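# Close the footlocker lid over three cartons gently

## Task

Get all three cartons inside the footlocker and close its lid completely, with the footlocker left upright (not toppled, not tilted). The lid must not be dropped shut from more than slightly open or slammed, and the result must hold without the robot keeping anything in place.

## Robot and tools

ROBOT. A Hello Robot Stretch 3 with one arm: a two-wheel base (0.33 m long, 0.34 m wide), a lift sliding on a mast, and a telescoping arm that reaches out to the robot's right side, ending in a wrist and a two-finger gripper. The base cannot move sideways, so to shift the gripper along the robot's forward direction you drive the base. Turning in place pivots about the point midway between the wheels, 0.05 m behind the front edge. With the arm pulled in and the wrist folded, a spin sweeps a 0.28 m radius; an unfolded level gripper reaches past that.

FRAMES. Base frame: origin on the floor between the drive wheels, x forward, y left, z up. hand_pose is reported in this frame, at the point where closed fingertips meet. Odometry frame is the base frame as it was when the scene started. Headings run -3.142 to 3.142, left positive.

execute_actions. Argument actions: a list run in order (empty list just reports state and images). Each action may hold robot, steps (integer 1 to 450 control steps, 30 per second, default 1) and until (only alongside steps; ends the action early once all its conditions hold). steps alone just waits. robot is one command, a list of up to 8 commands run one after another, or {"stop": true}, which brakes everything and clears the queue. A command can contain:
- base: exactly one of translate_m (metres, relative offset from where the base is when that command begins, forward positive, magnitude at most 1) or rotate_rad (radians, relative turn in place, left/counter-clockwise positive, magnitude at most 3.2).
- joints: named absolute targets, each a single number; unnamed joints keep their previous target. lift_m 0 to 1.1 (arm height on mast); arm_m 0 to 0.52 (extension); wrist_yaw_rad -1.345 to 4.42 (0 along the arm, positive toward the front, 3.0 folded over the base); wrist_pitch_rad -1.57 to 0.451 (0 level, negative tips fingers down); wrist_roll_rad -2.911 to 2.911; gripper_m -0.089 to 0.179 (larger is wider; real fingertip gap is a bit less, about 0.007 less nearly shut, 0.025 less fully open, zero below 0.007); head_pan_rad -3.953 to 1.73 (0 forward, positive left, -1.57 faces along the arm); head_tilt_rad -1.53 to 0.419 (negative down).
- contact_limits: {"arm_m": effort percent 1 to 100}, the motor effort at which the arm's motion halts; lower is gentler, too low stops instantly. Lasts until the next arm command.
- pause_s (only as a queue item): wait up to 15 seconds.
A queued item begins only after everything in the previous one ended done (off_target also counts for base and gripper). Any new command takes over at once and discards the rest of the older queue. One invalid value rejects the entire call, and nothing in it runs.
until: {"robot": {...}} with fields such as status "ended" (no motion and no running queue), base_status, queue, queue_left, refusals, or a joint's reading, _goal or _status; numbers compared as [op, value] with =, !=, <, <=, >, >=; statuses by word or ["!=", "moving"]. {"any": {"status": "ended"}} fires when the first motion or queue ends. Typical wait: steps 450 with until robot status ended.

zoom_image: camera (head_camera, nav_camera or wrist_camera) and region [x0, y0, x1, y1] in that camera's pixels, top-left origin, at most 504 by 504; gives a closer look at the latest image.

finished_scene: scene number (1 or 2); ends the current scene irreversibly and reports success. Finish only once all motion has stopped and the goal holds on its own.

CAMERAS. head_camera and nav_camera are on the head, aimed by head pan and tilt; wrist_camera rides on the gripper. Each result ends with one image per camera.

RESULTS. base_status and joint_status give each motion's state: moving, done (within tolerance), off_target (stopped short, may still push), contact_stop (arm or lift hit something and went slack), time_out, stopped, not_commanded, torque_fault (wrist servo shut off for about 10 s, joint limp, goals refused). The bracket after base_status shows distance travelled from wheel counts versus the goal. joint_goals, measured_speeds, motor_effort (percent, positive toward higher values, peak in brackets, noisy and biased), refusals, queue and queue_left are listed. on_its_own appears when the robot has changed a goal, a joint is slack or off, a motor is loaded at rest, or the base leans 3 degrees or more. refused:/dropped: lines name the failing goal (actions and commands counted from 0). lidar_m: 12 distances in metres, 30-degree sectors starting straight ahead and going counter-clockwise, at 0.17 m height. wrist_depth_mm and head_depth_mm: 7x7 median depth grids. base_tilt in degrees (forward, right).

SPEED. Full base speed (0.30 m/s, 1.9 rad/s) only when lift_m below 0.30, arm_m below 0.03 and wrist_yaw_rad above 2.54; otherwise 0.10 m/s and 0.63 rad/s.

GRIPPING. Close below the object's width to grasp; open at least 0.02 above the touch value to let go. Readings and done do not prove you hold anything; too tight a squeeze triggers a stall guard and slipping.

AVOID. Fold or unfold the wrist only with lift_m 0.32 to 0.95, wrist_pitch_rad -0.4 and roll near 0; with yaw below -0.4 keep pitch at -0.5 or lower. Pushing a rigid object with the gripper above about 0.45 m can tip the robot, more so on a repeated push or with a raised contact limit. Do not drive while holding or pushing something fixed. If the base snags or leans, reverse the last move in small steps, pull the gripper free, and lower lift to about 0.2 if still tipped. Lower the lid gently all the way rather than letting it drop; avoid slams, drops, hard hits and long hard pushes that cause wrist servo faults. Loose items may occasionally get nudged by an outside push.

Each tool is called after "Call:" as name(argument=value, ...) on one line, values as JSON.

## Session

Call:
execute_actions(actions=[{"robot":{"joints":{"head_pan_rad":-1.6,"head_tilt_rad":-0.7}},"steps":200,"until":{"robot":{"status":"ended"}}}])

Scene clock: 1.37 s.
robot.base_odometry: x=+0.000 y=+0.000 heading=+0.000 (m, m, rad; robot's odometry frame)
robot.turned_by_wheels: +0.000 (rad since the last result)
robot.turned_by_imu: +0.000 (rad since the last result)
robot.base_tilt: forward=+0.6 right=-0.3 (deg)
robot.lidar_m: 1.74 2.29 2.40 2.63 2.03 2.70 2.04 2.45 1.59 1.21 1.18 1.23
robot.head_depth_mm: 1286 1460 1703 1928 1669 1404 1219 / 1215 1381 1594 1863 1668 1410 1221 / 1160 1309 1500 1744 1662 1402 1219 / 1106 1246 1418 1641 1666 1408 1214 / 1080 1206 1359 1558 1671 1401 1210 / 1043 1151 1289 1475 1606 1406 1212 / 998 1101 1225 1393 1564 1403 1214
robot.base_status: not_commanded
robot.joint_positions: lift_m=+0.373 arm_m=-0.002 wrist_yaw_rad=+2.890 wrist_pitch_rad=-0.333 wrist_roll_rad=+0.000 gripper_m=+0.037 head_pan_rad=-1.593 head_tilt_rad=-0.691
robot.joint_goals: lift_m=+0.373 arm_m=-0.002 wrist_yaw_rad=+2.890 wrist_pitch_rad=-0.333 wrist_roll_rad=+0.000 gripper_m=+0.037 head_pan_rad=-1.600 head_tilt_rad=-0.700
robot.joint_status: lift_m=not_commanded arm_m=not_commanded wrist_yaw_rad=not_commanded wrist_pitch_rad=not_commanded wrist_roll_rad=not_commanded gripper_m=not_commanded head_pan_rad=done head_tilt_rad=done
robot.measured_speeds: translate_m=+0.000 rotate_rad=+0.000 lift_m=+0.000 arm_m=+0.000 wrist_yaw_rad=+0.000 wrist_pitch_rad=+0.000 wrist_roll_rad=+0.000 head_pan_rad=+0.000 head_tilt_rad=+0.000
robot: refusals=0 queue=done queue_left=0
robot.motor_effort: left_wheel=-1(1) right_wheel=+0(0) lift_m=+19(19) arm_m=-1(1) wrist_yaw_rad=+1(0) wrist_pitch_rad=+6(6) wrist_roll_rad=+0(0) gripper_m=+1(1) head_pan_rad=-2(28) head_tilt_rad=-4(31) (%)
robot.hand_pose: x=+0.0370 y=+0.0844 z=+0.4056 quat_wxyz=(+0.204, +0.706, +0.029, +0.677) (m; robot's base frame)
robot.wrist_depth_mm: - - - - - - - / - - - - - - - / - - - - - - - / - - - - - - - / 839 - 855 833 830 821 834 / 659 - - 679 688 666 675 / 568 564 559 553 553 556 555
pictures: head_camera (sideways: a quarter turn clockwise sets it upright), nav_camera (sideways: a quarter turn counterclockwise sets it upright), wrist_camera
camera_calibration (this result's frames):
head_camera: T_world_to_cam=[[-0.0323551, 0.642198, -0.765855, 1.0106], [0.999458, 0.0254542, -0.0208799, 0.0273831], [0.00608519, -0.766116, -0.642674, 0.796773], [0, 0, 0, 1]] pos_world=[0.000481212, -0.0392798, 1.28661]
nav_camera: T_world_to_cam=[[-0.00152105, -0.662754, 0.748836, -0.937318], [-0.999896, 0.011724, 0.00834528, 0.0501692], [-0.0143102, -0.748746, -0.662703, 0.817402], [0, 0, 0, 1]] pos_world=[0.0604355, -0.00977308, 1.24317]
wrist_camera: T_world_to_cam=[[0.969858, -0.242971, -0.018426, -0.0110449], [-0.132675, -0.463138, -0.876299, 0.436281], [0.204382, 0.852331, -0.481415, 0.283342], [0, 0, 0, 1]] pos_world=[0.0106856, -0.0421268, 0.518514]
Images, in order (width x height): head_camera 896x504, nav_camera 672x504, wrist_camera 644x364.

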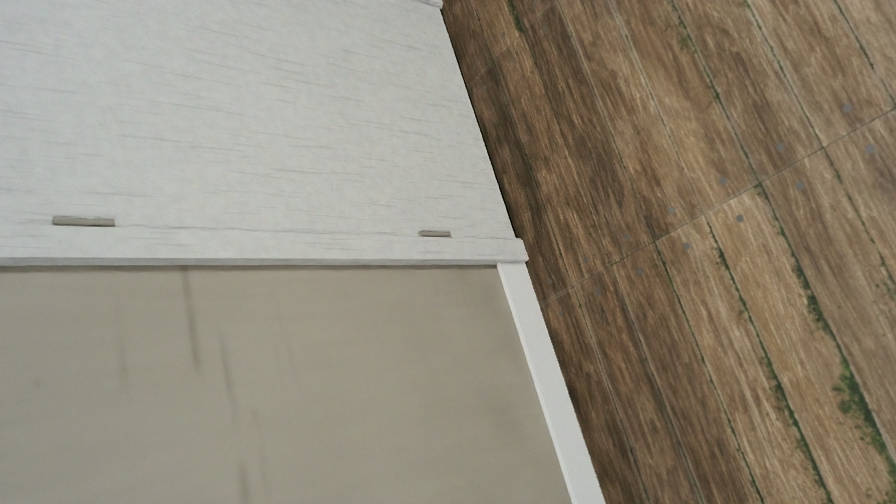

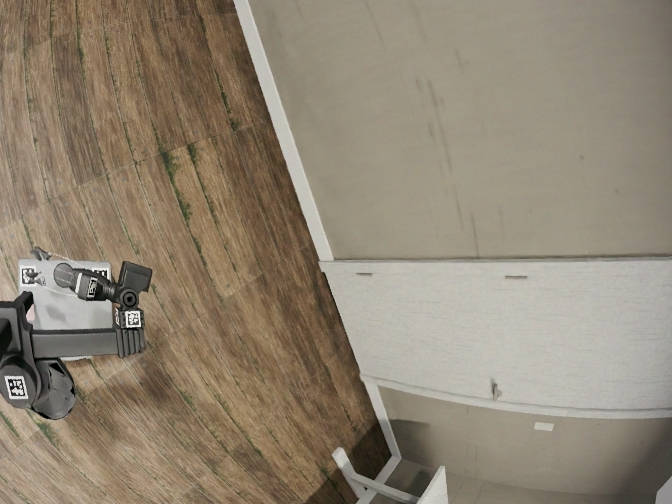

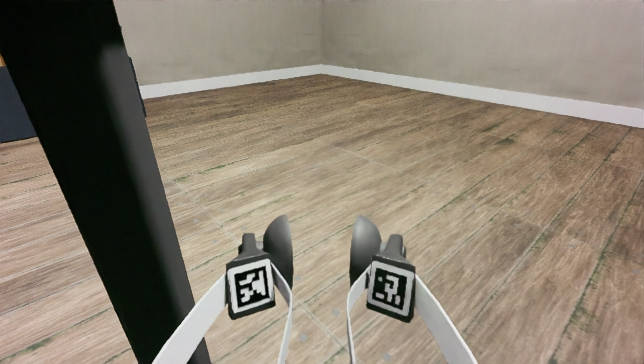

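Call:
execute_actions(actions=[{"robot":{"base":{"rotate_rad":2.1},"joints":{"lift_m":0.28,"head_pan_rad":0,"head_tilt_rad":-0.55}},"steps":300,"until":{"robot":{"status":"ended"}}}])

Scene clock: 5.50 s.
robot.base_odometry: x=+0.000 y=+0.000 heading=+2.100 (m, m, rad; robot's odometry frame)
robot.turned_by_wheels: +2.100 (rad since the last result)
robot.turned_by_imu: +2.111 (rad since the last result)
robot.base_tilt: forward=+0.6 right=-0.1 (deg)
robot.lidar_m: 2.00 2.70 2.05 2.45 1.59 1.21 1.18 1.23 1.72 2.29 2.40 2.65
robot.head_depth_mm: 2202 2401 2645 2516 1921 1555 1307 / 2210 2417 2598 2278 1918 1557 1305 / 2234 2439 2649 2267 1901 1543 1304 / 2250 2461 2618 2273 1883 1546 1303 / 2286 2524 2699 2334 1899 1545 1293 / 2292 2532 2767 2449 1894 1533 1295 / 2319 2534 2805 2459 1883 1546 1297
robot.base_status: done (rotate_rad +2.0999 of +2.1000)
robot.joint_positions: lift_m=+0.280 arm_m=-0.002 wrist_yaw_rad=+2.890 wrist_pitch_rad=-0.335 wrist_roll_rad=+0.000 gripper_m=+0.037 head_pan_rad=-0.007 head_tilt_rad=-0.556
robot.joint_goals: lift_m=+0.280 arm_m=-0.002 wrist_yaw_rad=+2.890 wrist_pitch_rad=-0.335 wrist_roll_rad=+0.000 gripper_m=+0.037 head_pan_rad=+0.000 head_tilt_rad=-0.550
robot.joint_status: lift_m=done arm_m=not_commanded wrist_yaw_rad=not_commanded wrist_pitch_rad=not_commanded wrist_roll_rad=not_commanded gripper_m=not_commanded head_pan_rad=done head_tilt_rad=done
robot.measured_speeds: translate_m=+0.000 rotate_rad=+0.000 lift_m=+0.000 arm_m=+0.000 wrist_yaw_rad=+0.000 wrist_pitch_rad=+0.000 wrist_roll_rad=+0.000 head_pan_rad=+0.000 head_tilt_rad=+0.000
robot: refusals=0 queue=done queue_left=0
robot.motor_effort: left_wheel=-2(11) right_wheel=+2(13) lift_m=+15(19) arm_m=-1(1) wrist_yaw_rad=+1(1) wrist_pitch_rad=+7(7) wrist_roll_rad=+0(0) gripper_m=-1(0) head_pan_rad=+3(28) head_tilt_rad=+3(14) (%)
robot.hand_pose: x=+0.0370 y=+0.0842 z=+0.3121 quat_wxyz=(+0.205, +0.706, +0.030, +0.677) (m; robot's base frame)
robot.wrist_depth_mm: - - - - - - - / - - - - - - - / - - - - - - - / 902 - 886 884 890 863 874 / 677 - 707 683 694 677 672 / 557 - - 549 553 548 549 / 465 463 - 461 461 463 457
pictures: head_camera (sideways: a quarter turn clockwise sets it upright), nav_camera (sideways: a quarter turn counterclockwise sets it upright), wrist_camera
camera_calibration (this result's frames):
head_camera: T_world_to_cam=[[-0.532892, -0.0427105, -0.845105, 1.11697], [-0.037148, 0.998943, -0.0270611, 0.0417579], [0.845368, 0.0169734, -0.533915, 0.650165], [0, 0, 0, 1]] pos_world=[0.0471441, -0.00504313, 1.29222]
nav_camera: T_world_to_cam=[[0.556045, 0.0091305, 0.831102, -1.04796], [0.00200239, -0.999951, 0.00964579, 0.0423629], [0.83115, -0.00369931, -0.556036, 0.673483], [0, 0, 0, 1]] pos_world=[0.0228622, 0.0544206, 1.24503]
wrist_camera: T_world_to_cam=[[0.969852, -0.242998, -0.0184347, -0.0127665], [-0.132989, -0.464356, -0.875607, 0.354197], [0.204211, 0.85166, -0.482672, 0.238958], [0, 0, 0, 1]] pos_world=[0.010688, -0.0421398, 0.42524]
Images, in order (width x height): head_camera 896x504, nav_camera 672x504, wrist_camera 644x364.

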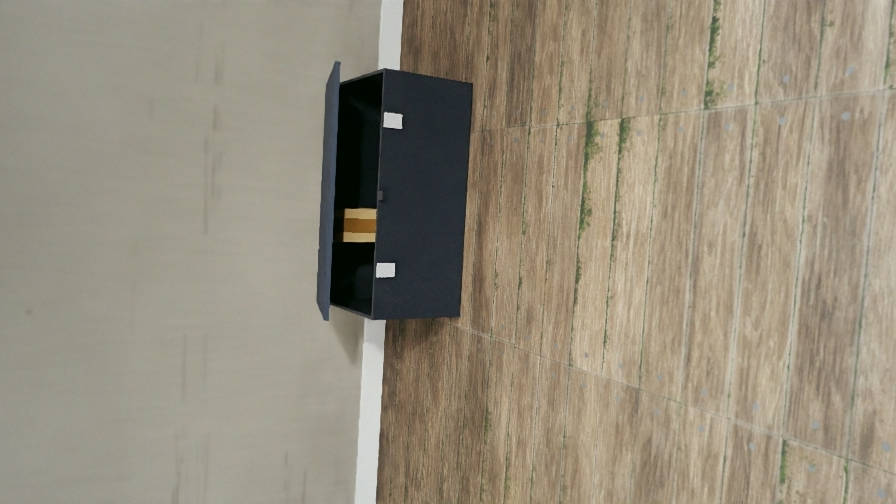

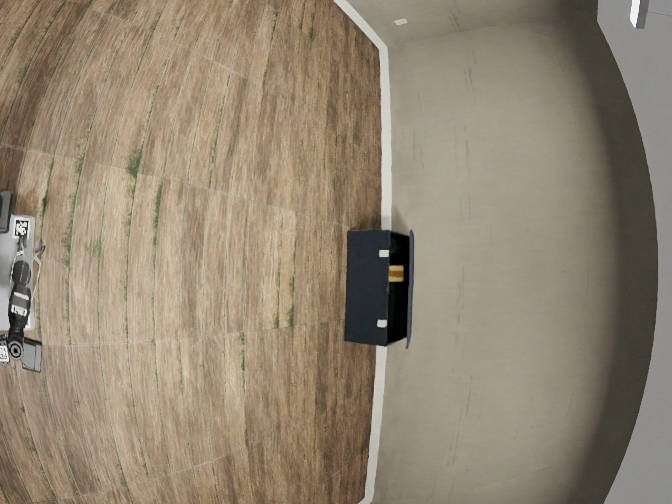

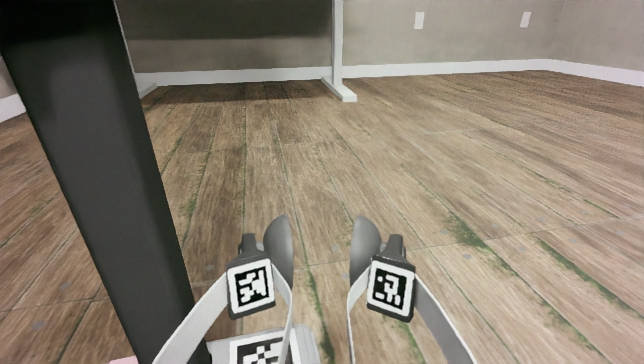

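Call:
execute_actions(actions=[{"robot":[{"base":{"rotate_rad":0.05}},{"base":{"translate_m":1.0}},{"base":{"translate_m":0.35}},{"base":{"rotate_rad":1.51},"joints":{"head_pan_rad":-1.6,"head_tilt_rad":-0.9,"lift_m":0.4,"wrist_pitch_rad":-0.4}},{"joints":{"wrist_yaw_rad":0,"gripper_m":0}},{"joints":{"wrist_pitch_rad":0,"lift_m":0.29}},{"joints":{"arm_m":0.3}},{"joints":{"lift_m":0.45,"arm_m":0.33}}],"steps":450,"until":{"robot":{"status":"ended"}}},{"steps":450,"until":{"robot":{"status":"ended"}}}])

Scene clock: 31.57 s.
robot.base_odometry: x=-0.739 y=+1.130 heading=-2.623 (m, m, rad; robot's odometry frame)
robot.turned_by_wheels: +1.560 (rad since the last result)
robot.turned_by_imu: +1.584 (rad since the last result)
robot.base_tilt: forward=+0.6 right=-0.1 (deg)
robot.lidar_m: 2.34 2.02 2.57 2.51 2.63 2.48 2.40 1.71 0.68 0.66 0.69 1.80
robot.head_depth_mm: 1120 1288 1410 1562 1251 1271 1142 / 1127 1302 1431 1575 1265 1271 - / 1140 1313 1435 1538 1367 1275 1141 / 1143 1322 1449 1601 1315 1274 1143 / 1147 1330 1414 1563 1322 1271 1142 / 1153 1337 1560 1662 1443 1272 1143 / 1166 1354 1625 1663 1437 1276 1143
robot.base_status: done (rotate_rad +1.5099 of +1.5100)
robot.joint_positions: lift_m=+0.449 arm_m=+0.330 wrist_yaw_rad=+0.001 wrist_pitch_rad=-0.095 wrist_roll_rad=+0.000 gripper_m=+0.000 head_pan_rad=-1.593 head_tilt_rad=-0.889
robot.joint_goals: lift_m=+0.450 arm_m=+0.330 wrist_yaw_rad=+0.000 wrist_pitch_rad=+0.000 wrist_roll_rad=+0.000 gripper_m=+0.000 head_pan_rad=-1.600 head_tilt_rad=-0.900
robot.joint_status: lift_m=done arm_m=done wrist_yaw_rad=done wrist_pitch_rad=done wrist_roll_rad=not_commanded gripper_m=done head_pan_rad=done head_tilt_rad=done
robot.measured_speeds: translate_m=+0.000 rotate_rad=+0.000 lift_m=+0.000 arm_m=+0.000 wrist_yaw_rad=+0.000 wrist_pitch_rad=+0.000 wrist_roll_rad=+0.000 head_pan_rad=+0.000 head_tilt_rad=+0.000
robot: refusals=0 queue=done queue_left=0
robot.on_its_own: wrist_pitch_rad is at rest, and its effort (+38) is outside its rest range (-20 to +32)
robot.motor_effort: left_wheel=-2(12) right_wheel=+1(9) lift_m=+26(25) arm_m=+2(6) wrist_yaw_rad=-1(2) wrist_pitch_rad=+38(39) wrist_roll_rad=+0(0) gripper_m=-3(80) head_pan_rad=-2(31) head_tilt_rad=-5(25) (%)
robot.hand_pose: x=-0.0212 y=-0.7275 z=+0.5400 quat_wxyz=(+0.707, +0.034, -0.706, -0.033) (m; robot's base frame)
robot.wrist_depth_mm: 620 614 593 599 586 581 582 / 647 624 629 612 620 603 606 / 672 653 656 640 630 622 619 / 425 164 164 653 653 649 636 / 272 259 250 160 232 224 218 / 757 732 580 - 569 568 565 / 775 476 615 343 349 594 588
pictures: head_camera (sideways: a quarter turn clockwise sets it upright), nav_camera (sideways: a quarter turn counterclockwise sets it upright), wrist_camera
camera_calibration (this result's frames):
head_camera: T_world_to_cam=[[-0.0291272, 0.780332, -0.624687, 0.826612], [0.999535, 0.0283874, -0.0111449, 0.0147047], [0.00903652, -0.624721, -0.780796, 0.976391], [0, 0, 0, 1]] pos_world=[0.000555929, -0.0354769, 1.2789]
nav_camera: T_world_to_cam=[[-0.00467038, -0.797114, 0.60381, -0.748316], [-0.999926, 0.0105304, 0.00616731, 0.0530067], [-0.0112744, -0.603737, -0.797104, 0.99217], [0, 0, 0, 1]] pos_world=[0.0606939, 0.0019573, 1.24238]
wrist_camera: T_world_to_cam=[[-0.999799, -0.0114466, -0.0164878, -0.0237163], [0.0129322, 0.260856, -0.965291, 0.748223], [0.0153502, -0.96531, -0.260655, -0.3936], [0, 0, 0, 1]] pos_world=[-0.0273458, -0.575396, 0.619268]
Images, in order (width x height): head_camera 896x504, nav_camera 672x504, wrist_camera 644x364.

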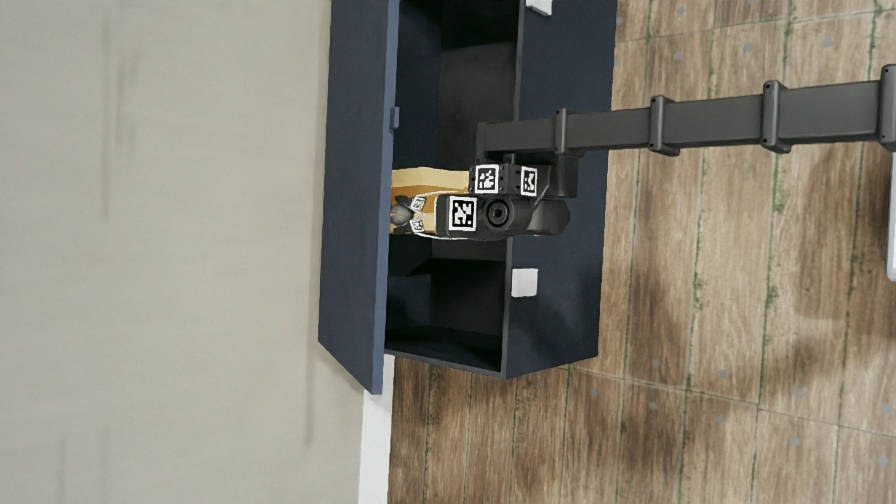

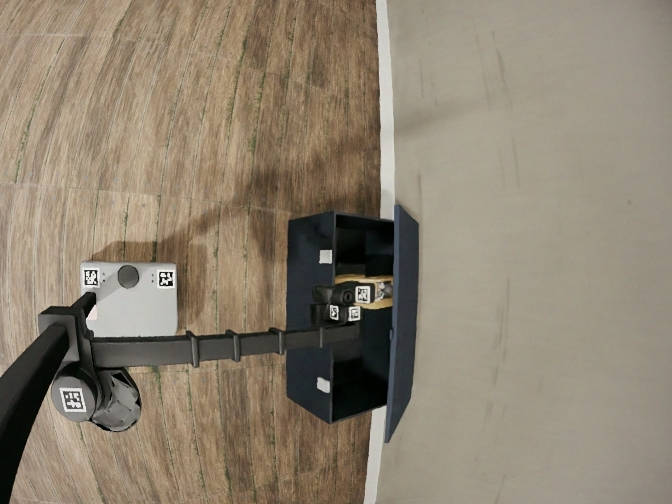

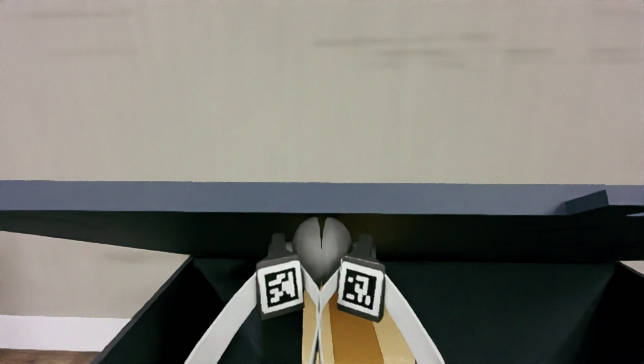

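Precarious on the edge; go deeper first.

Call:
execute_actions(actions=[{"robot":{"joints":{"arm_m":0.41}},"steps":90,"until":{"robot":{"status":"ended"}}},{"robot":{"base":{"translate_m":0.08}},"steps":150,"until":{"robot":{"status":"ended"}}},{"robot":{"joints":{"lift_m":0.42,"wrist_pitch_rad":-0.2,"wrist_yaw_rad":0}},"steps":90,"until":{"robot":{"status":"ended"}}},{"robot":{"joints":{"lift_m":0.395,"arm_m":0.44,"wrist_pitch_rad":-0.5}},"steps":90,"until":{"robot":{"status":"ended"}}},{"robot":[{"base":{"translate_m":-0.15}},{"joints":{"lift_m":0.5,"wrist_pitch_rad":0}}],"steps":450,"until":{"robot":{"status":"ended"}}}])

Scene clock: 44.37 s.
robot.base_odometry: x=-0.678 y=+1.165 heading=-2.623 (m, m, rad; robot's odometry frame)
robot.turned_by_wheels: +0.000 (rad since the last result)
robot.turned_by_imu: +0.000 (rad since the last result)
robot.base_tilt: forward=+0.7 right=-0.2 (deg)
robot.lidar_m: 2.41 2.08 2.57 2.52 2.63 2.40 2.34 1.71 0.68 0.66 0.69 1.80
robot.head_depth_mm: 1117 1286 1404 1561 1256 1276 1140 / 1126 1299 1428 1578 1241 - - / 1132 1304 1426 1530 1288 1273 1143 / 1137 1320 1430 1345 1301 1272 1144 / 1145 1327 1461 1601 1321 1271 1146 / 1151 1345 1515 1492 1361 1274 1140 / 1166 1356 1602 1661 1441 1270 1138
robot.base_status: done (translate_m -0.1500 of -0.1500)
robot.joint_positions: lift_m=+0.500 arm_m=+0.440 wrist_yaw_rad=-0.002 wrist_pitch_rad=-0.092 wrist_roll_rad=+0.000 gripper_m=+0.000 head_pan_rad=-1.593 head_tilt_rad=-0.889
robot.joint_goals: lift_m=+0.500 arm_m=+0.440 wrist_yaw_rad=+0.000 wrist_pitch_rad=+0.000 wrist_roll_rad=+0.000 gripper_m=+0.000 head_pan_rad=-1.600 head_tilt_rad=-0.900
robot.joint_status: lift_m=done arm_m=done wrist_yaw_rad=done wrist_pitch_rad=off_target wrist_roll_rad=not_commanded gripper_m=done head_pan_rad=done head_tilt_rad=done
robot.measured_speeds: translate_m=+0.000 rotate_rad=+0.000 lift_m=+0.000 arm_m=+0.000 wrist_yaw_rad=+0.000 wrist_pitch_rad=+0.000 wrist_roll_rad=+0.000 head_pan_rad=+0.000 head_tilt_rad=+0.000
robot: refusals=0 queue=dropped queue_left=0
robot.on_its_own: wrist_pitch_rad is at rest, and its effort (+36) is outside its rest range (-20 to +32)
robot.motor_effort: left_wheel=-2(16) right_wheel=+1(21) lift_m=+25(28) arm_m=+2(8) wrist_yaw_rad=+2(23) wrist_pitch_rad=+36(54) wrist_roll_rad=+0(0) gripper_m=-3(4) head_pan_rad=-2(2) head_tilt_rad=-5(4) (%)
robot.hand_pose: x=-0.0221 y=-0.8377 z=+0.5908 quat_wxyz=(+0.707, +0.032, -0.706, -0.033) (m; robot's base frame)
robot.wrist_depth_mm: 511 507 507 489 497 488 482 / 533 524 517 516 503 97 487 / 119 118 117 116 115 109 113 / 145 144 142 141 139 138 136 / 199 196 195 168 188 186 183 / 320 312 304 - 290 287 281 / 659 489 484 479 476 474 469
pictures: head_camera (sideways: a quarter turn clockwise sets it upright), nav_camera (sideways: a quarter turn counterclockwise sets it upright), wrist_camera
replaced: robot.wrist_pitch_rad: its motion had ended off_target
camera_calibration (this result's frames):
head_camera: T_world_to_cam=[[-0.0290504, 0.780425, -0.624575, 0.826465], [0.999538, 0.0282932, -0.0111376, 0.0146951], [0.00897916, -0.624609, -0.780886, 0.976508], [0, 0, 0, 1]] pos_world=[0.000552603, -0.035473, 1.27889]
nav_camera: T_world_to_cam=[[-0.00474873, -0.797201, 0.603695, -0.748166], [-0.999925, 0.0106253, 0.00616562, 0.0530089], [-0.0113297, -0.60362, -0.797191, 0.992284], [0, 0, 0, 1]] pos_world=[0.0606943, 0.00196066, 1.24238]
wrist_camera: T_world_to_cam=[[-0.999833, -0.00797068, -0.0164532, -0.0221413], [0.0138409, 0.257956, -0.966058, 0.824022], [0.0119443, -0.966124, -0.257802, -0.489139], [0, 0, 0, 1]] pos_world=[-0.0277004, -0.685306, 0.669587]
Images, in order (width x height): head_camera 896x504, nav_camera 672x504, wrist_camera 644x364.

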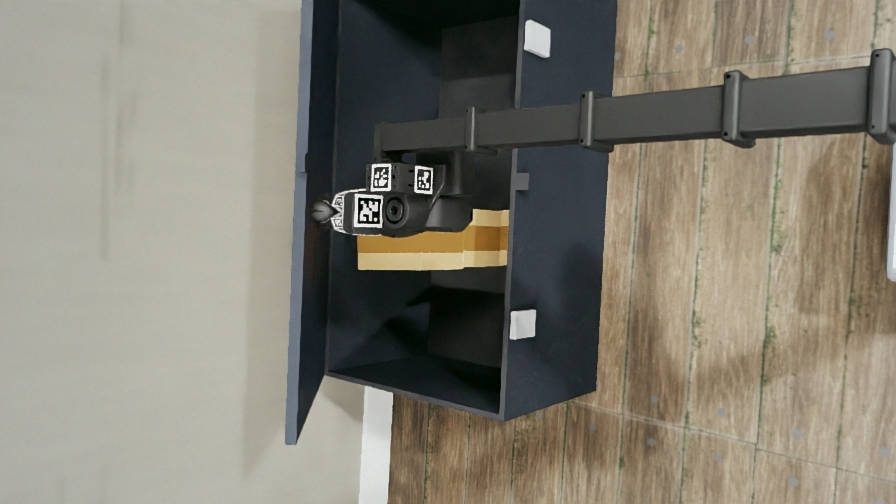

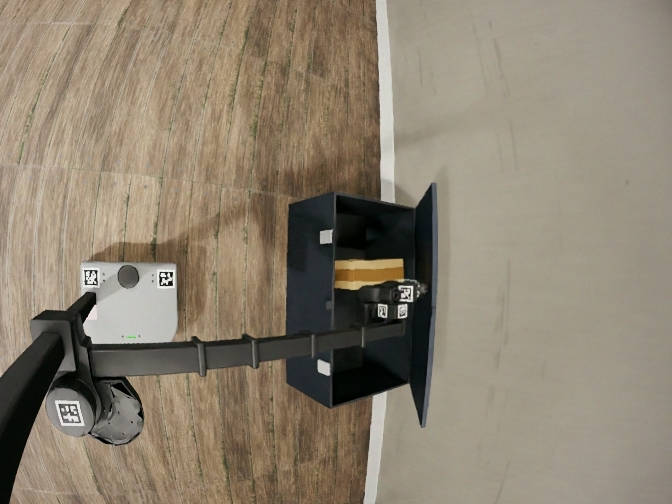

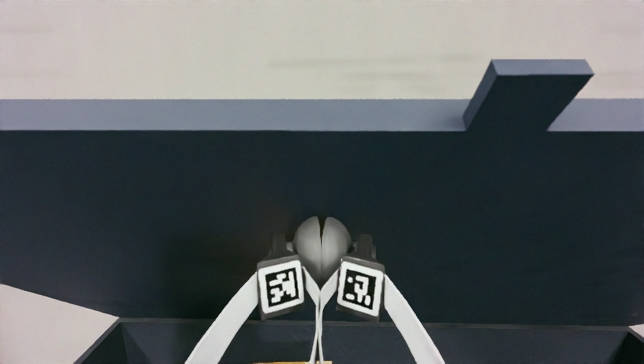

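Call:
execute_actions(actions=[{"robot":{"base":{"translate_m":0.19},"joints":{"arm_m":0.41}},"steps":150,"until":{"robot":{"status":"ended"}}},{"robot":{"joints":{"lift_m":0.42,"wrist_pitch_rad":-0.2,"wrist_yaw_rad":0}},"steps":90,"until":{"robot":{"status":"ended"}}},{"robot":{"joints":{"lift_m":0.395,"arm_m":0.44,"wrist_pitch_rad":-0.55}},"steps":90,"until":{"robot":{"status":"ended"}}},{"robot":[{"base":{"translate_m":-0.17}},{"joints":{"lift_m":0.5,"wrist_pitch_rad":0}}],"steps":450,"until":{"robot":{"status":"ended"}}}])

Scene clock: 57.53 s.
robot.base_odometry: x=-0.695 y=+1.155 heading=-2.623 (m, m, rad; robot's odometry frame)
robot.turned_by_wheels: +0.000 (rad since the last result)
robot.turned_by_imu: +0.000 (rad since the last result)
robot.base_tilt: forward=+0.6 right=-0.1 (deg)
robot.lidar_m: 2.39 2.07 2.57 2.52 2.62 2.42 2.35 1.71 0.69 0.66 0.69 1.80
robot.head_depth_mm: 1113 1284 1414 1558 1250 1266 1145 / 1126 1296 1426 1563 1241 - - / 1131 1308 1437 1528 1284 1267 1143 / 1139 1319 1450 1380 1302 1274 1140 / 1149 1333 1462 1592 1319 1274 1141 / 1152 1345 1518 1442 1393 1274 1140 / 1164 1357 1619 1664 1439 1270 1139
robot.base_status: done (translate_m -0.1700 of -0.1700)
robot.joint_positions: lift_m=+0.500 arm_m=+0.440 wrist_yaw_rad=-0.002 wrist_pitch_rad=-0.092 wrist_roll_rad=+0.000 gripper_m=+0.000 head_pan_rad=-1.593 head_tilt_rad=-0.889
robot.joint_goals: lift_m=+0.500 arm_m=+0.440 wrist_yaw_rad=+0.000 wrist_pitch_rad=+0.000 wrist_roll_rad=+0.000 gripper_m=+0.000 head_pan_rad=-1.600 head_tilt_rad=-0.900
robot.joint_status: lift_m=done arm_m=done wrist_yaw_rad=done wrist_pitch_rad=off_target wrist_roll_rad=not_commanded gripper_m=done head_pan_rad=done head_tilt_rad=done
robot.measured_speeds: translate_m=+0.000 rotate_rad=+0.000 lift_m=+0.000 arm_m=+0.000 wrist_yaw_rad=+0.000 wrist_pitch_rad=+0.000 wrist_roll_rad=+0.000 head_pan_rad=+0.000 head_tilt_rad=+0.000
robot: refusals=0 queue=dropped queue_left=0
robot.on_its_own: wrist_pitch_rad is at rest, and its effort (+36) is outside its rest range (-20 to +32)
robot.motor_effort: left_wheel=-2(13) right_wheel=+1(20) lift_m=+26(29) arm_m=+2(6) wrist_yaw_rad=+3(20) wrist_pitch_rad=+36(54) wrist_roll_rad=+1(0) gripper_m=-2(5) head_pan_rad=-2(3) head_tilt_rad=-4(4) (%)
robot.hand_pose: x=-0.0220 y=-0.8377 z=+0.5908 quat_wxyz=(+0.707, +0.032, -0.706, -0.033) (m; robot's base frame)
robot.wrist_depth_mm: 516 502 504 494 490 485 488 / 530 531 528 513 514 502 93 / 119 118 117 116 115 114 109 / 145 143 142 141 139 137 136 / 200 197 195 168 188 186 183 / 321 317 306 - 290 289 281 / 669 487 485 481 478 477 466
pictures: head_camera (sideways: a quarter turn clockwise sets it upright), nav_camera (sideways: a quarter turn counterclockwise sets it upright), wrist_camera
replaced: robot.wrist_pitch_rad: its motion had ended off_target
camera_calibration (this result's frames):
head_camera: T_world_to_cam=[[-0.0290448, 0.780438, -0.624559, 0.826444], [0.999538, 0.0282865, -0.0111366, 0.0146938], [0.0089752, -0.624594, -0.780898, 0.976525], [0, 0, 0, 1]] pos_world=[0.000552369, -0.0354725, 1.27889]
nav_camera: T_world_to_cam=[[-0.00475451, -0.797213, 0.603679, -0.748145], [-0.999924, 0.0106321, 0.00616538, 0.0530092], [-0.0113335, -0.603604, -0.797204, 0.9923], [0, 0, 0, 1]] pos_world=[0.0606944, 0.0019615, 1.24238]
wrist_camera: T_world_to_cam=[[-0.999831, -0.00820156, -0.0164539, -0.0222757], [0.0137819, 0.257967, -0.966055, 0.824023], [0.0121677, -0.966119, -0.25781, -0.489117], [0, 0, 0, 1]] pos_world=[-0.0276772, -0.685299, 0.669586]
Images, in order (width x height): head_camera 896x504, nav_camera 672x504, wrist_camera 644x364.

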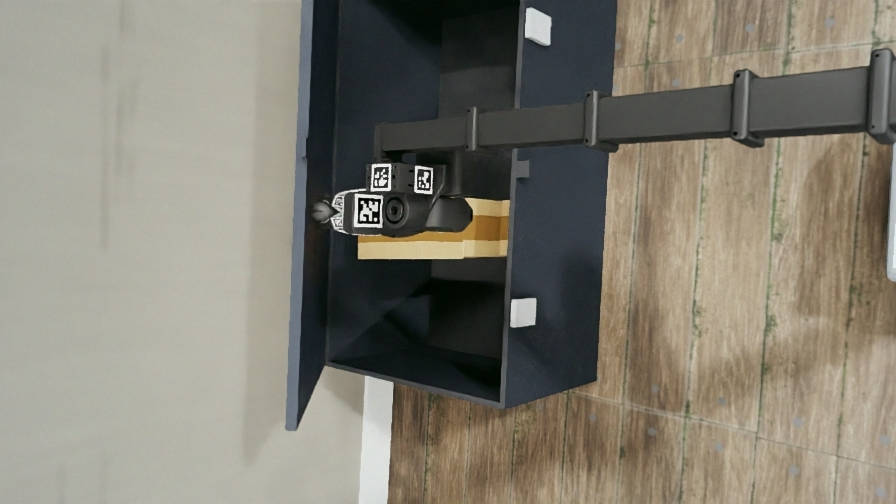

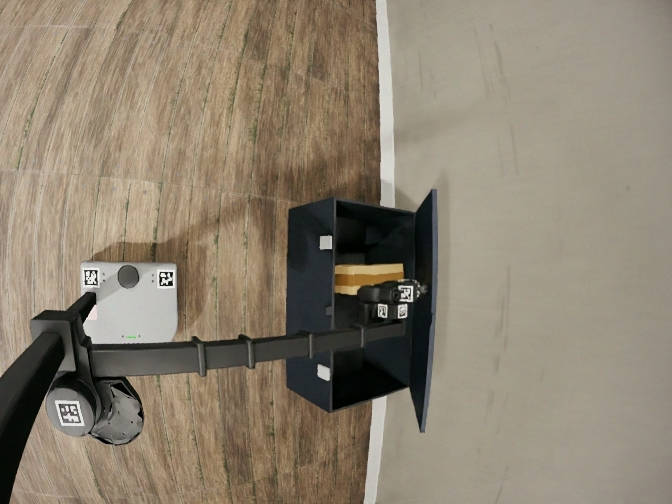

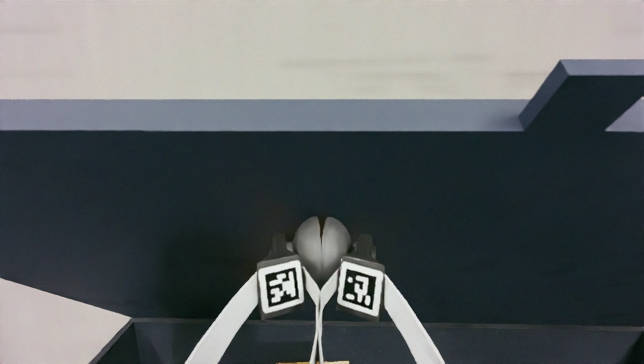

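Too high; carton is lower and farther back. Go lower.

Call:
execute_actions(actions=[{"robot":{"base":{"translate_m":0.16}},"steps":150,"until":{"robot":{"status":"ended"}}},{"robot":{"joints":{"lift_m":0.42,"wrist_pitch_rad":-0.2,"wrist_yaw_rad":0}},"steps":90,"until":{"robot":{"status":"ended"}}},{"robot":{"joints":{"lift_m":0.35,"arm_m":0.45,"wrist_pitch_rad":-0.55}},"steps":90,"until":{"robot":{"status":"ended"}}}])

Call:
execute_actions(actions=[{"robot":[{"base":{"translate_m":-0.16}},{"joints":{"lift_m":0.5,"wrist_pitch_rad":0}}],"steps":450,"until":{"robot":{"status":"ended"}}}])

Scene clock: 65.40 s.
robot.base_odometry: x=-0.834 y=+1.076 heading=-2.623 (m, m, rad; robot's odometry frame)
robot.turned_by_wheels: +0.000 (rad since the last result)
robot.turned_by_imu: +0.000 (rad since the last result)
robot.base_tilt: forward=+0.6 right=-0.2 (deg)
robot.lidar_m: 2.23 1.92 2.57 2.50 2.62 2.59 2.52 0.93 0.69 0.67 1.29 1.80
robot.head_depth_mm: 1120 1298 1425 1166 1257 1280 1141 / 1130 1305 1434 1160 1274 1270 1138 / 1141 1310 1445 1108 1331 1271 1141 / 1144 1327 1458 1334 1316 1269 1138 / 1147 1337 1593 1620 1418 1274 1141 / 1166 1350 1606 1659 1439 1275 1143 / 1172 1369 1624 1662 1439 1274 1141
robot.base_status: done (translate_m +0.1600 of +0.1600)
robot.joint_positions: lift_m=+0.372 arm_m=+0.449 wrist_yaw_rad=-0.003 wrist_pitch_rad=-0.509 wrist_roll_rad=-0.005 gripper_m=+0.000 head_pan_rad=-1.593 head_tilt_rad=-0.890
robot.joint_goals: lift_m=+0.372 arm_m=+0.450 wrist_yaw_rad=+0.000 wrist_pitch_rad=-0.550 wrist_roll_rad=-0.005 gripper_m=+0.000 head_pan_rad=-1.600 head_tilt_rad=-0.900
robot.joint_status: lift_m=contact_stop arm_m=done wrist_yaw_rad=done wrist_pitch_rad=done wrist_roll_rad=not_commanded gripper_m=done head_pan_rad=done head_tilt_rad=done
robot.measured_speeds: translate_m=+0.000 rotate_rad=+0.001 lift_m=+0.002 arm_m=+0.000 wrist_yaw_rad=+0.000 wrist_pitch_rad=+0.000 wrist_roll_rad=+0.000 head_pan_rad=+0.000 head_tilt_rad=+0.000
robot: refusals=0 queue=dropped queue_left=0
robot.on_its_own: lift_m is slack since a contact_stop, until your next command for it (your +0.350 is given up)
robot.motor_effort: left_wheel=+1(13) right_wheel=+0(20) lift_m=+17(26) arm_m=+6(9) wrist_yaw_rad=+2(18) wrist_pitch_rad=-16(37) wrist_roll_rad=+2(3) gripper_m=-3(4) head_pan_rad=-3(2) head_tilt_rad=-4(4) (%)
robot.hand_pose: x=-0.0222 y=-0.8063 z=+0.3651 quat_wxyz=(+0.686, +0.178, -0.683, -0.179) (m; robot's base frame)
robot.wrist_depth_mm: 502 500 491 488 483 475 466 / 549 522 516 510 503 508 495 / - 64 64 65 65 66 66 / - - - - - - - / - - - - - - - / - - - - - - - / - - - - - - -
pictures: head_camera (sideways: a quarter turn clockwise sets it upright), nav_camera (sideways: a quarter turn counterclockwise sets it upright), wrist_camera
replaced: robot.wrist_pitch_rad: its motion had ended off_target
camera_calibration (this result's frames):
head_camera: T_world_to_cam=[[-0.0288, 0.781031, -0.623827, 0.82549], [0.999546, 0.0280004, -0.0110892, 0.014632], [0.00880643, -0.623864, -0.781483, 0.977286], [0, 0, 0, 1]] pos_world=[0.000542332, -0.0354493, 1.27886]
nav_camera: T_world_to_cam=[[-0.00500385, -0.797777, 0.602931, -0.747169], [-0.999921, 0.010923, 0.00615442, 0.0530234], [-0.0114957, -0.602853, -0.797769, 0.993036], [0, 0, 0, 1]] pos_world=[0.0606962, 0.00200108, 1.24238]
wrist_camera: T_world_to_cam=[[-0.999881, -0.00137484, -0.015357, -0.0208455], [0.0110904, 0.627805, -0.778292, 0.827491], [0.0107112, -0.77837, -0.627715, -0.230538], [0, 0, 0, 1]] pos_world=[-0.0275509, -0.698975, 0.498998]
Images, in order (width x height): head_camera 896x504, nav_camera 672x504, wrist_camera 644x364.

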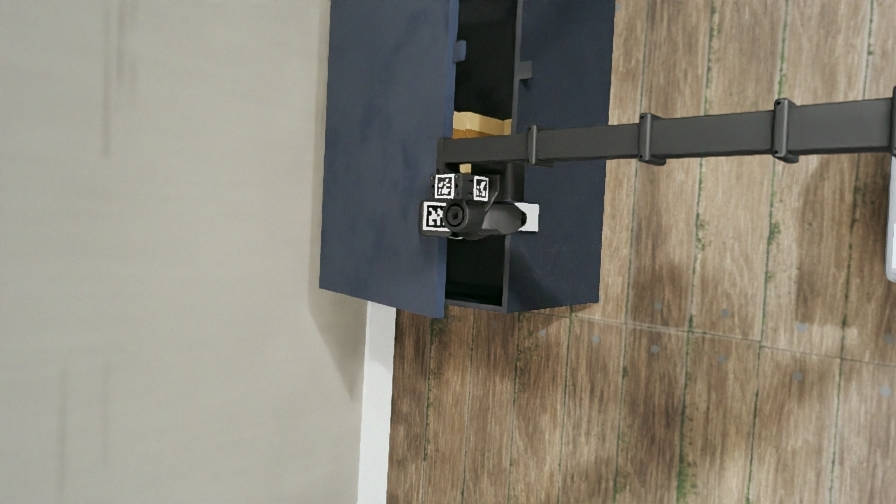

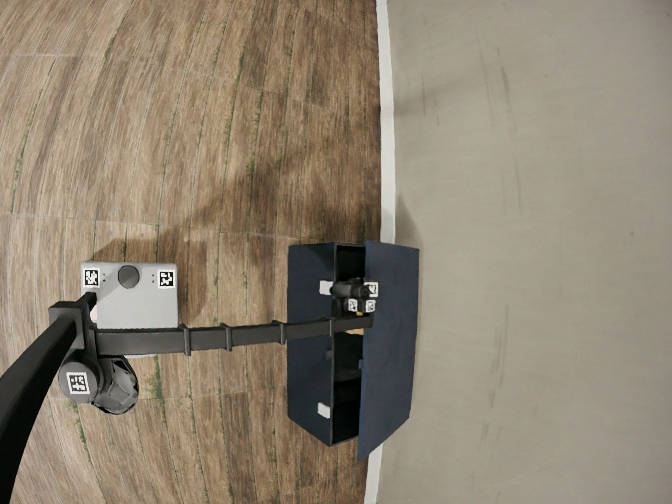

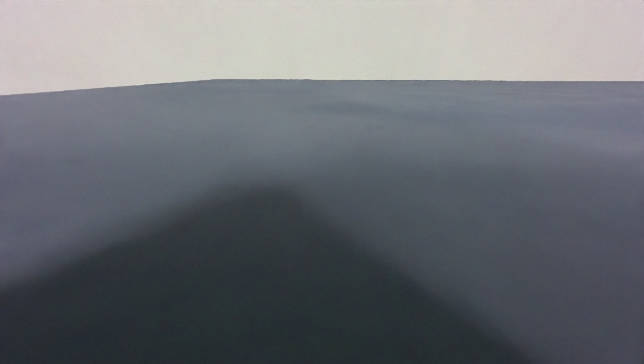

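Scene clock: 70.43 s.
robot.base_odometry: x=-0.696 y=+1.155 heading=-2.623 (m, m, rad; robot's odometry frame)
robot.turned_by_wheels: +0.000 (rad since the last result)
robot.turned_by_imu: +0.185 (rad since the last result)
robot.base_tilt: forward=+0.6 right=-0.1 (deg)
robot.lidar_m: 2.05 2.66 2.53 2.53 2.85 2.39 2.39 0.79 0.66 0.66 1.38 2.26
robot.head_depth_mm: 1079 1236 1361 1534 1227 1277 1144 / 1110 1279 1393 1314 1256 - - / 1140 1318 1417 1540 1264 1266 1139 / 1168 1352 1486 1520 1341 1273 1141 / 1195 1394 1660 1651 1409 1277 1140 / 1229 1438 1732 1662 1443 1277 1138 / 1263 1474 1804 1658 1438 1265 1143
robot.base_status: done (translate_m -0.1600 of -0.1600)
robot.joint_positions: lift_m=+0.500 arm_m=+0.450 wrist_yaw_rad=-0.002 wrist_pitch_rad=-0.091 wrist_roll_rad=-0.002 gripper_m=+0.000 head_pan_rad=-1.593 head_tilt_rad=-0.890
robot.joint_goals: lift_m=+0.500 arm_m=+0.450 wrist_yaw_rad=+0.000 wrist_pitch_rad=+0.000 wrist_roll_rad=-0.002 gripper_m=+0.000 head_pan_rad=-1.600 head_tilt_rad=-0.900
robot.joint_status: lift_m=done arm_m=done wrist_yaw_rad=done wrist_pitch_rad=off_target wrist_roll_rad=not_commanded gripper_m=done head_pan_rad=done head_tilt_rad=done
robot.measured_speeds: translate_m=+0.000 rotate_rad=+0.000 lift_m=+0.000 arm_m=+0.000 wrist_yaw_rad=+0.000 wrist_pitch_rad=+0.000 wrist_roll_rad=+0.000 head_pan_rad=+0.000 head_tilt_rad=+0.000
robot: refusals=0 queue=dropped queue_left=0
robot.on_its_own: wrist_pitch_rad is at rest, and its effort (+36) is outside its rest range (-20 to +32)
robot.motor_effort: left_wheel=-1(20) right_wheel=+0(29) lift_m=+26(23) arm_m=+2(6) wrist_yaw_rad=+2(15) wrist_pitch_rad=+36(57) wrist_roll_rad=+1(12) gripper_m=-1(3) head_pan_rad=-3(2) head_tilt_rad=-4(4) (%)
robot.hand_pose: x=-0.0219 y=-0.8477 z=+0.5909 quat_wxyz=(+0.707, +0.032, -0.705, -0.033) (m; robot's base frame)
robot.wrist_depth_mm: 605 572 528 494 473 443 424 / 634 574 548 515 487 457 434 / 146 132 123 115 108 101 96 / 695 171 155 140 130 120 111 / 737 692 218 174 171 156 141 / 766 704 666 - 244 221 194 / 805 748 697 484 455 384 309
pictures: head_camera (sideways: a quarter turn clockwise sets it upright), nav_camera (sideways: a quarter turn counterclockwise sets it upright), wrist_camera
camera_calibration (this result's frames):
head_camera: T_world_to_cam=[[-0.0288007, 0.781031, -0.623827, 0.82549], [0.999546, 0.0280013, -0.0110891, 0.014632], [0.00880703, -0.623864, -0.781484, 0.977287], [0, 0, 0, 1]] pos_world=[0.000542365, -0.0354493, 1.27886]
nav_camera: T_world_to_cam=[[-0.00500309, -0.797778, 0.602931, -0.747169], [-0.999921, 0.0109221, 0.00615442, 0.0530234], [-0.0114951, -0.602853, -0.79777, 0.993037], [0, 0, 0, 1]] pos_world=[0.0606962, 0.00200114, 1.24238]
wrist_camera: T_world_to_cam=[[-0.999852, -0.00876458, -0.014819, -0.0236971], [0.0120596, 0.257773, -0.96613, 0.826504], [0.0122877, -0.966166, -0.257629, -0.498924], [0, 0, 0, 1]] pos_world=[-0.0275303, -0.695301, 0.669622]
Images, in order (width x height): head_camera 896x504, nav_camera 672x504, wrist_camera 644x364.

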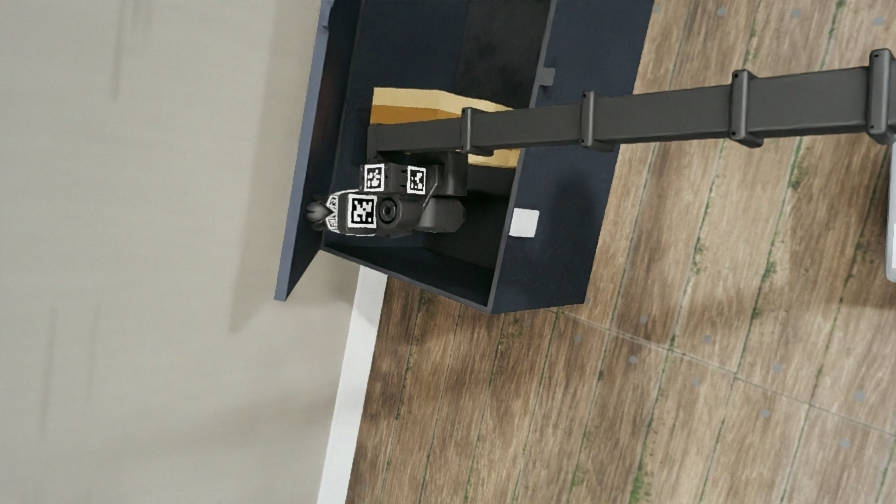

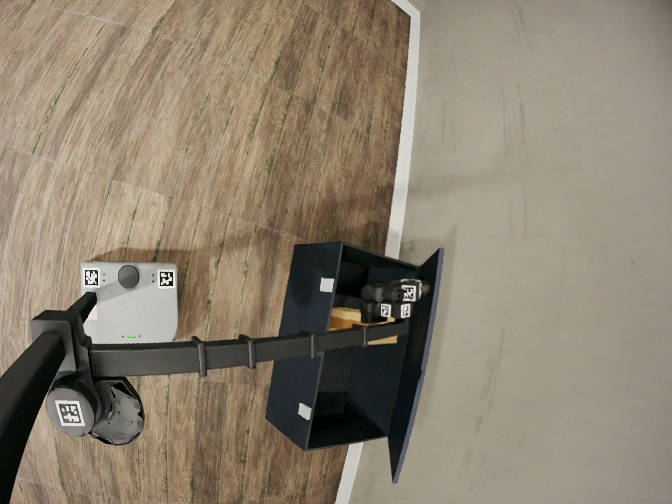

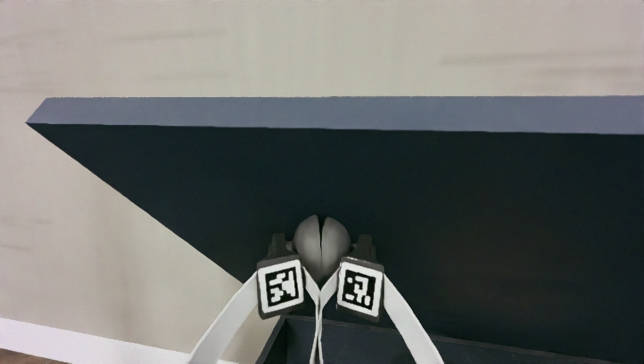

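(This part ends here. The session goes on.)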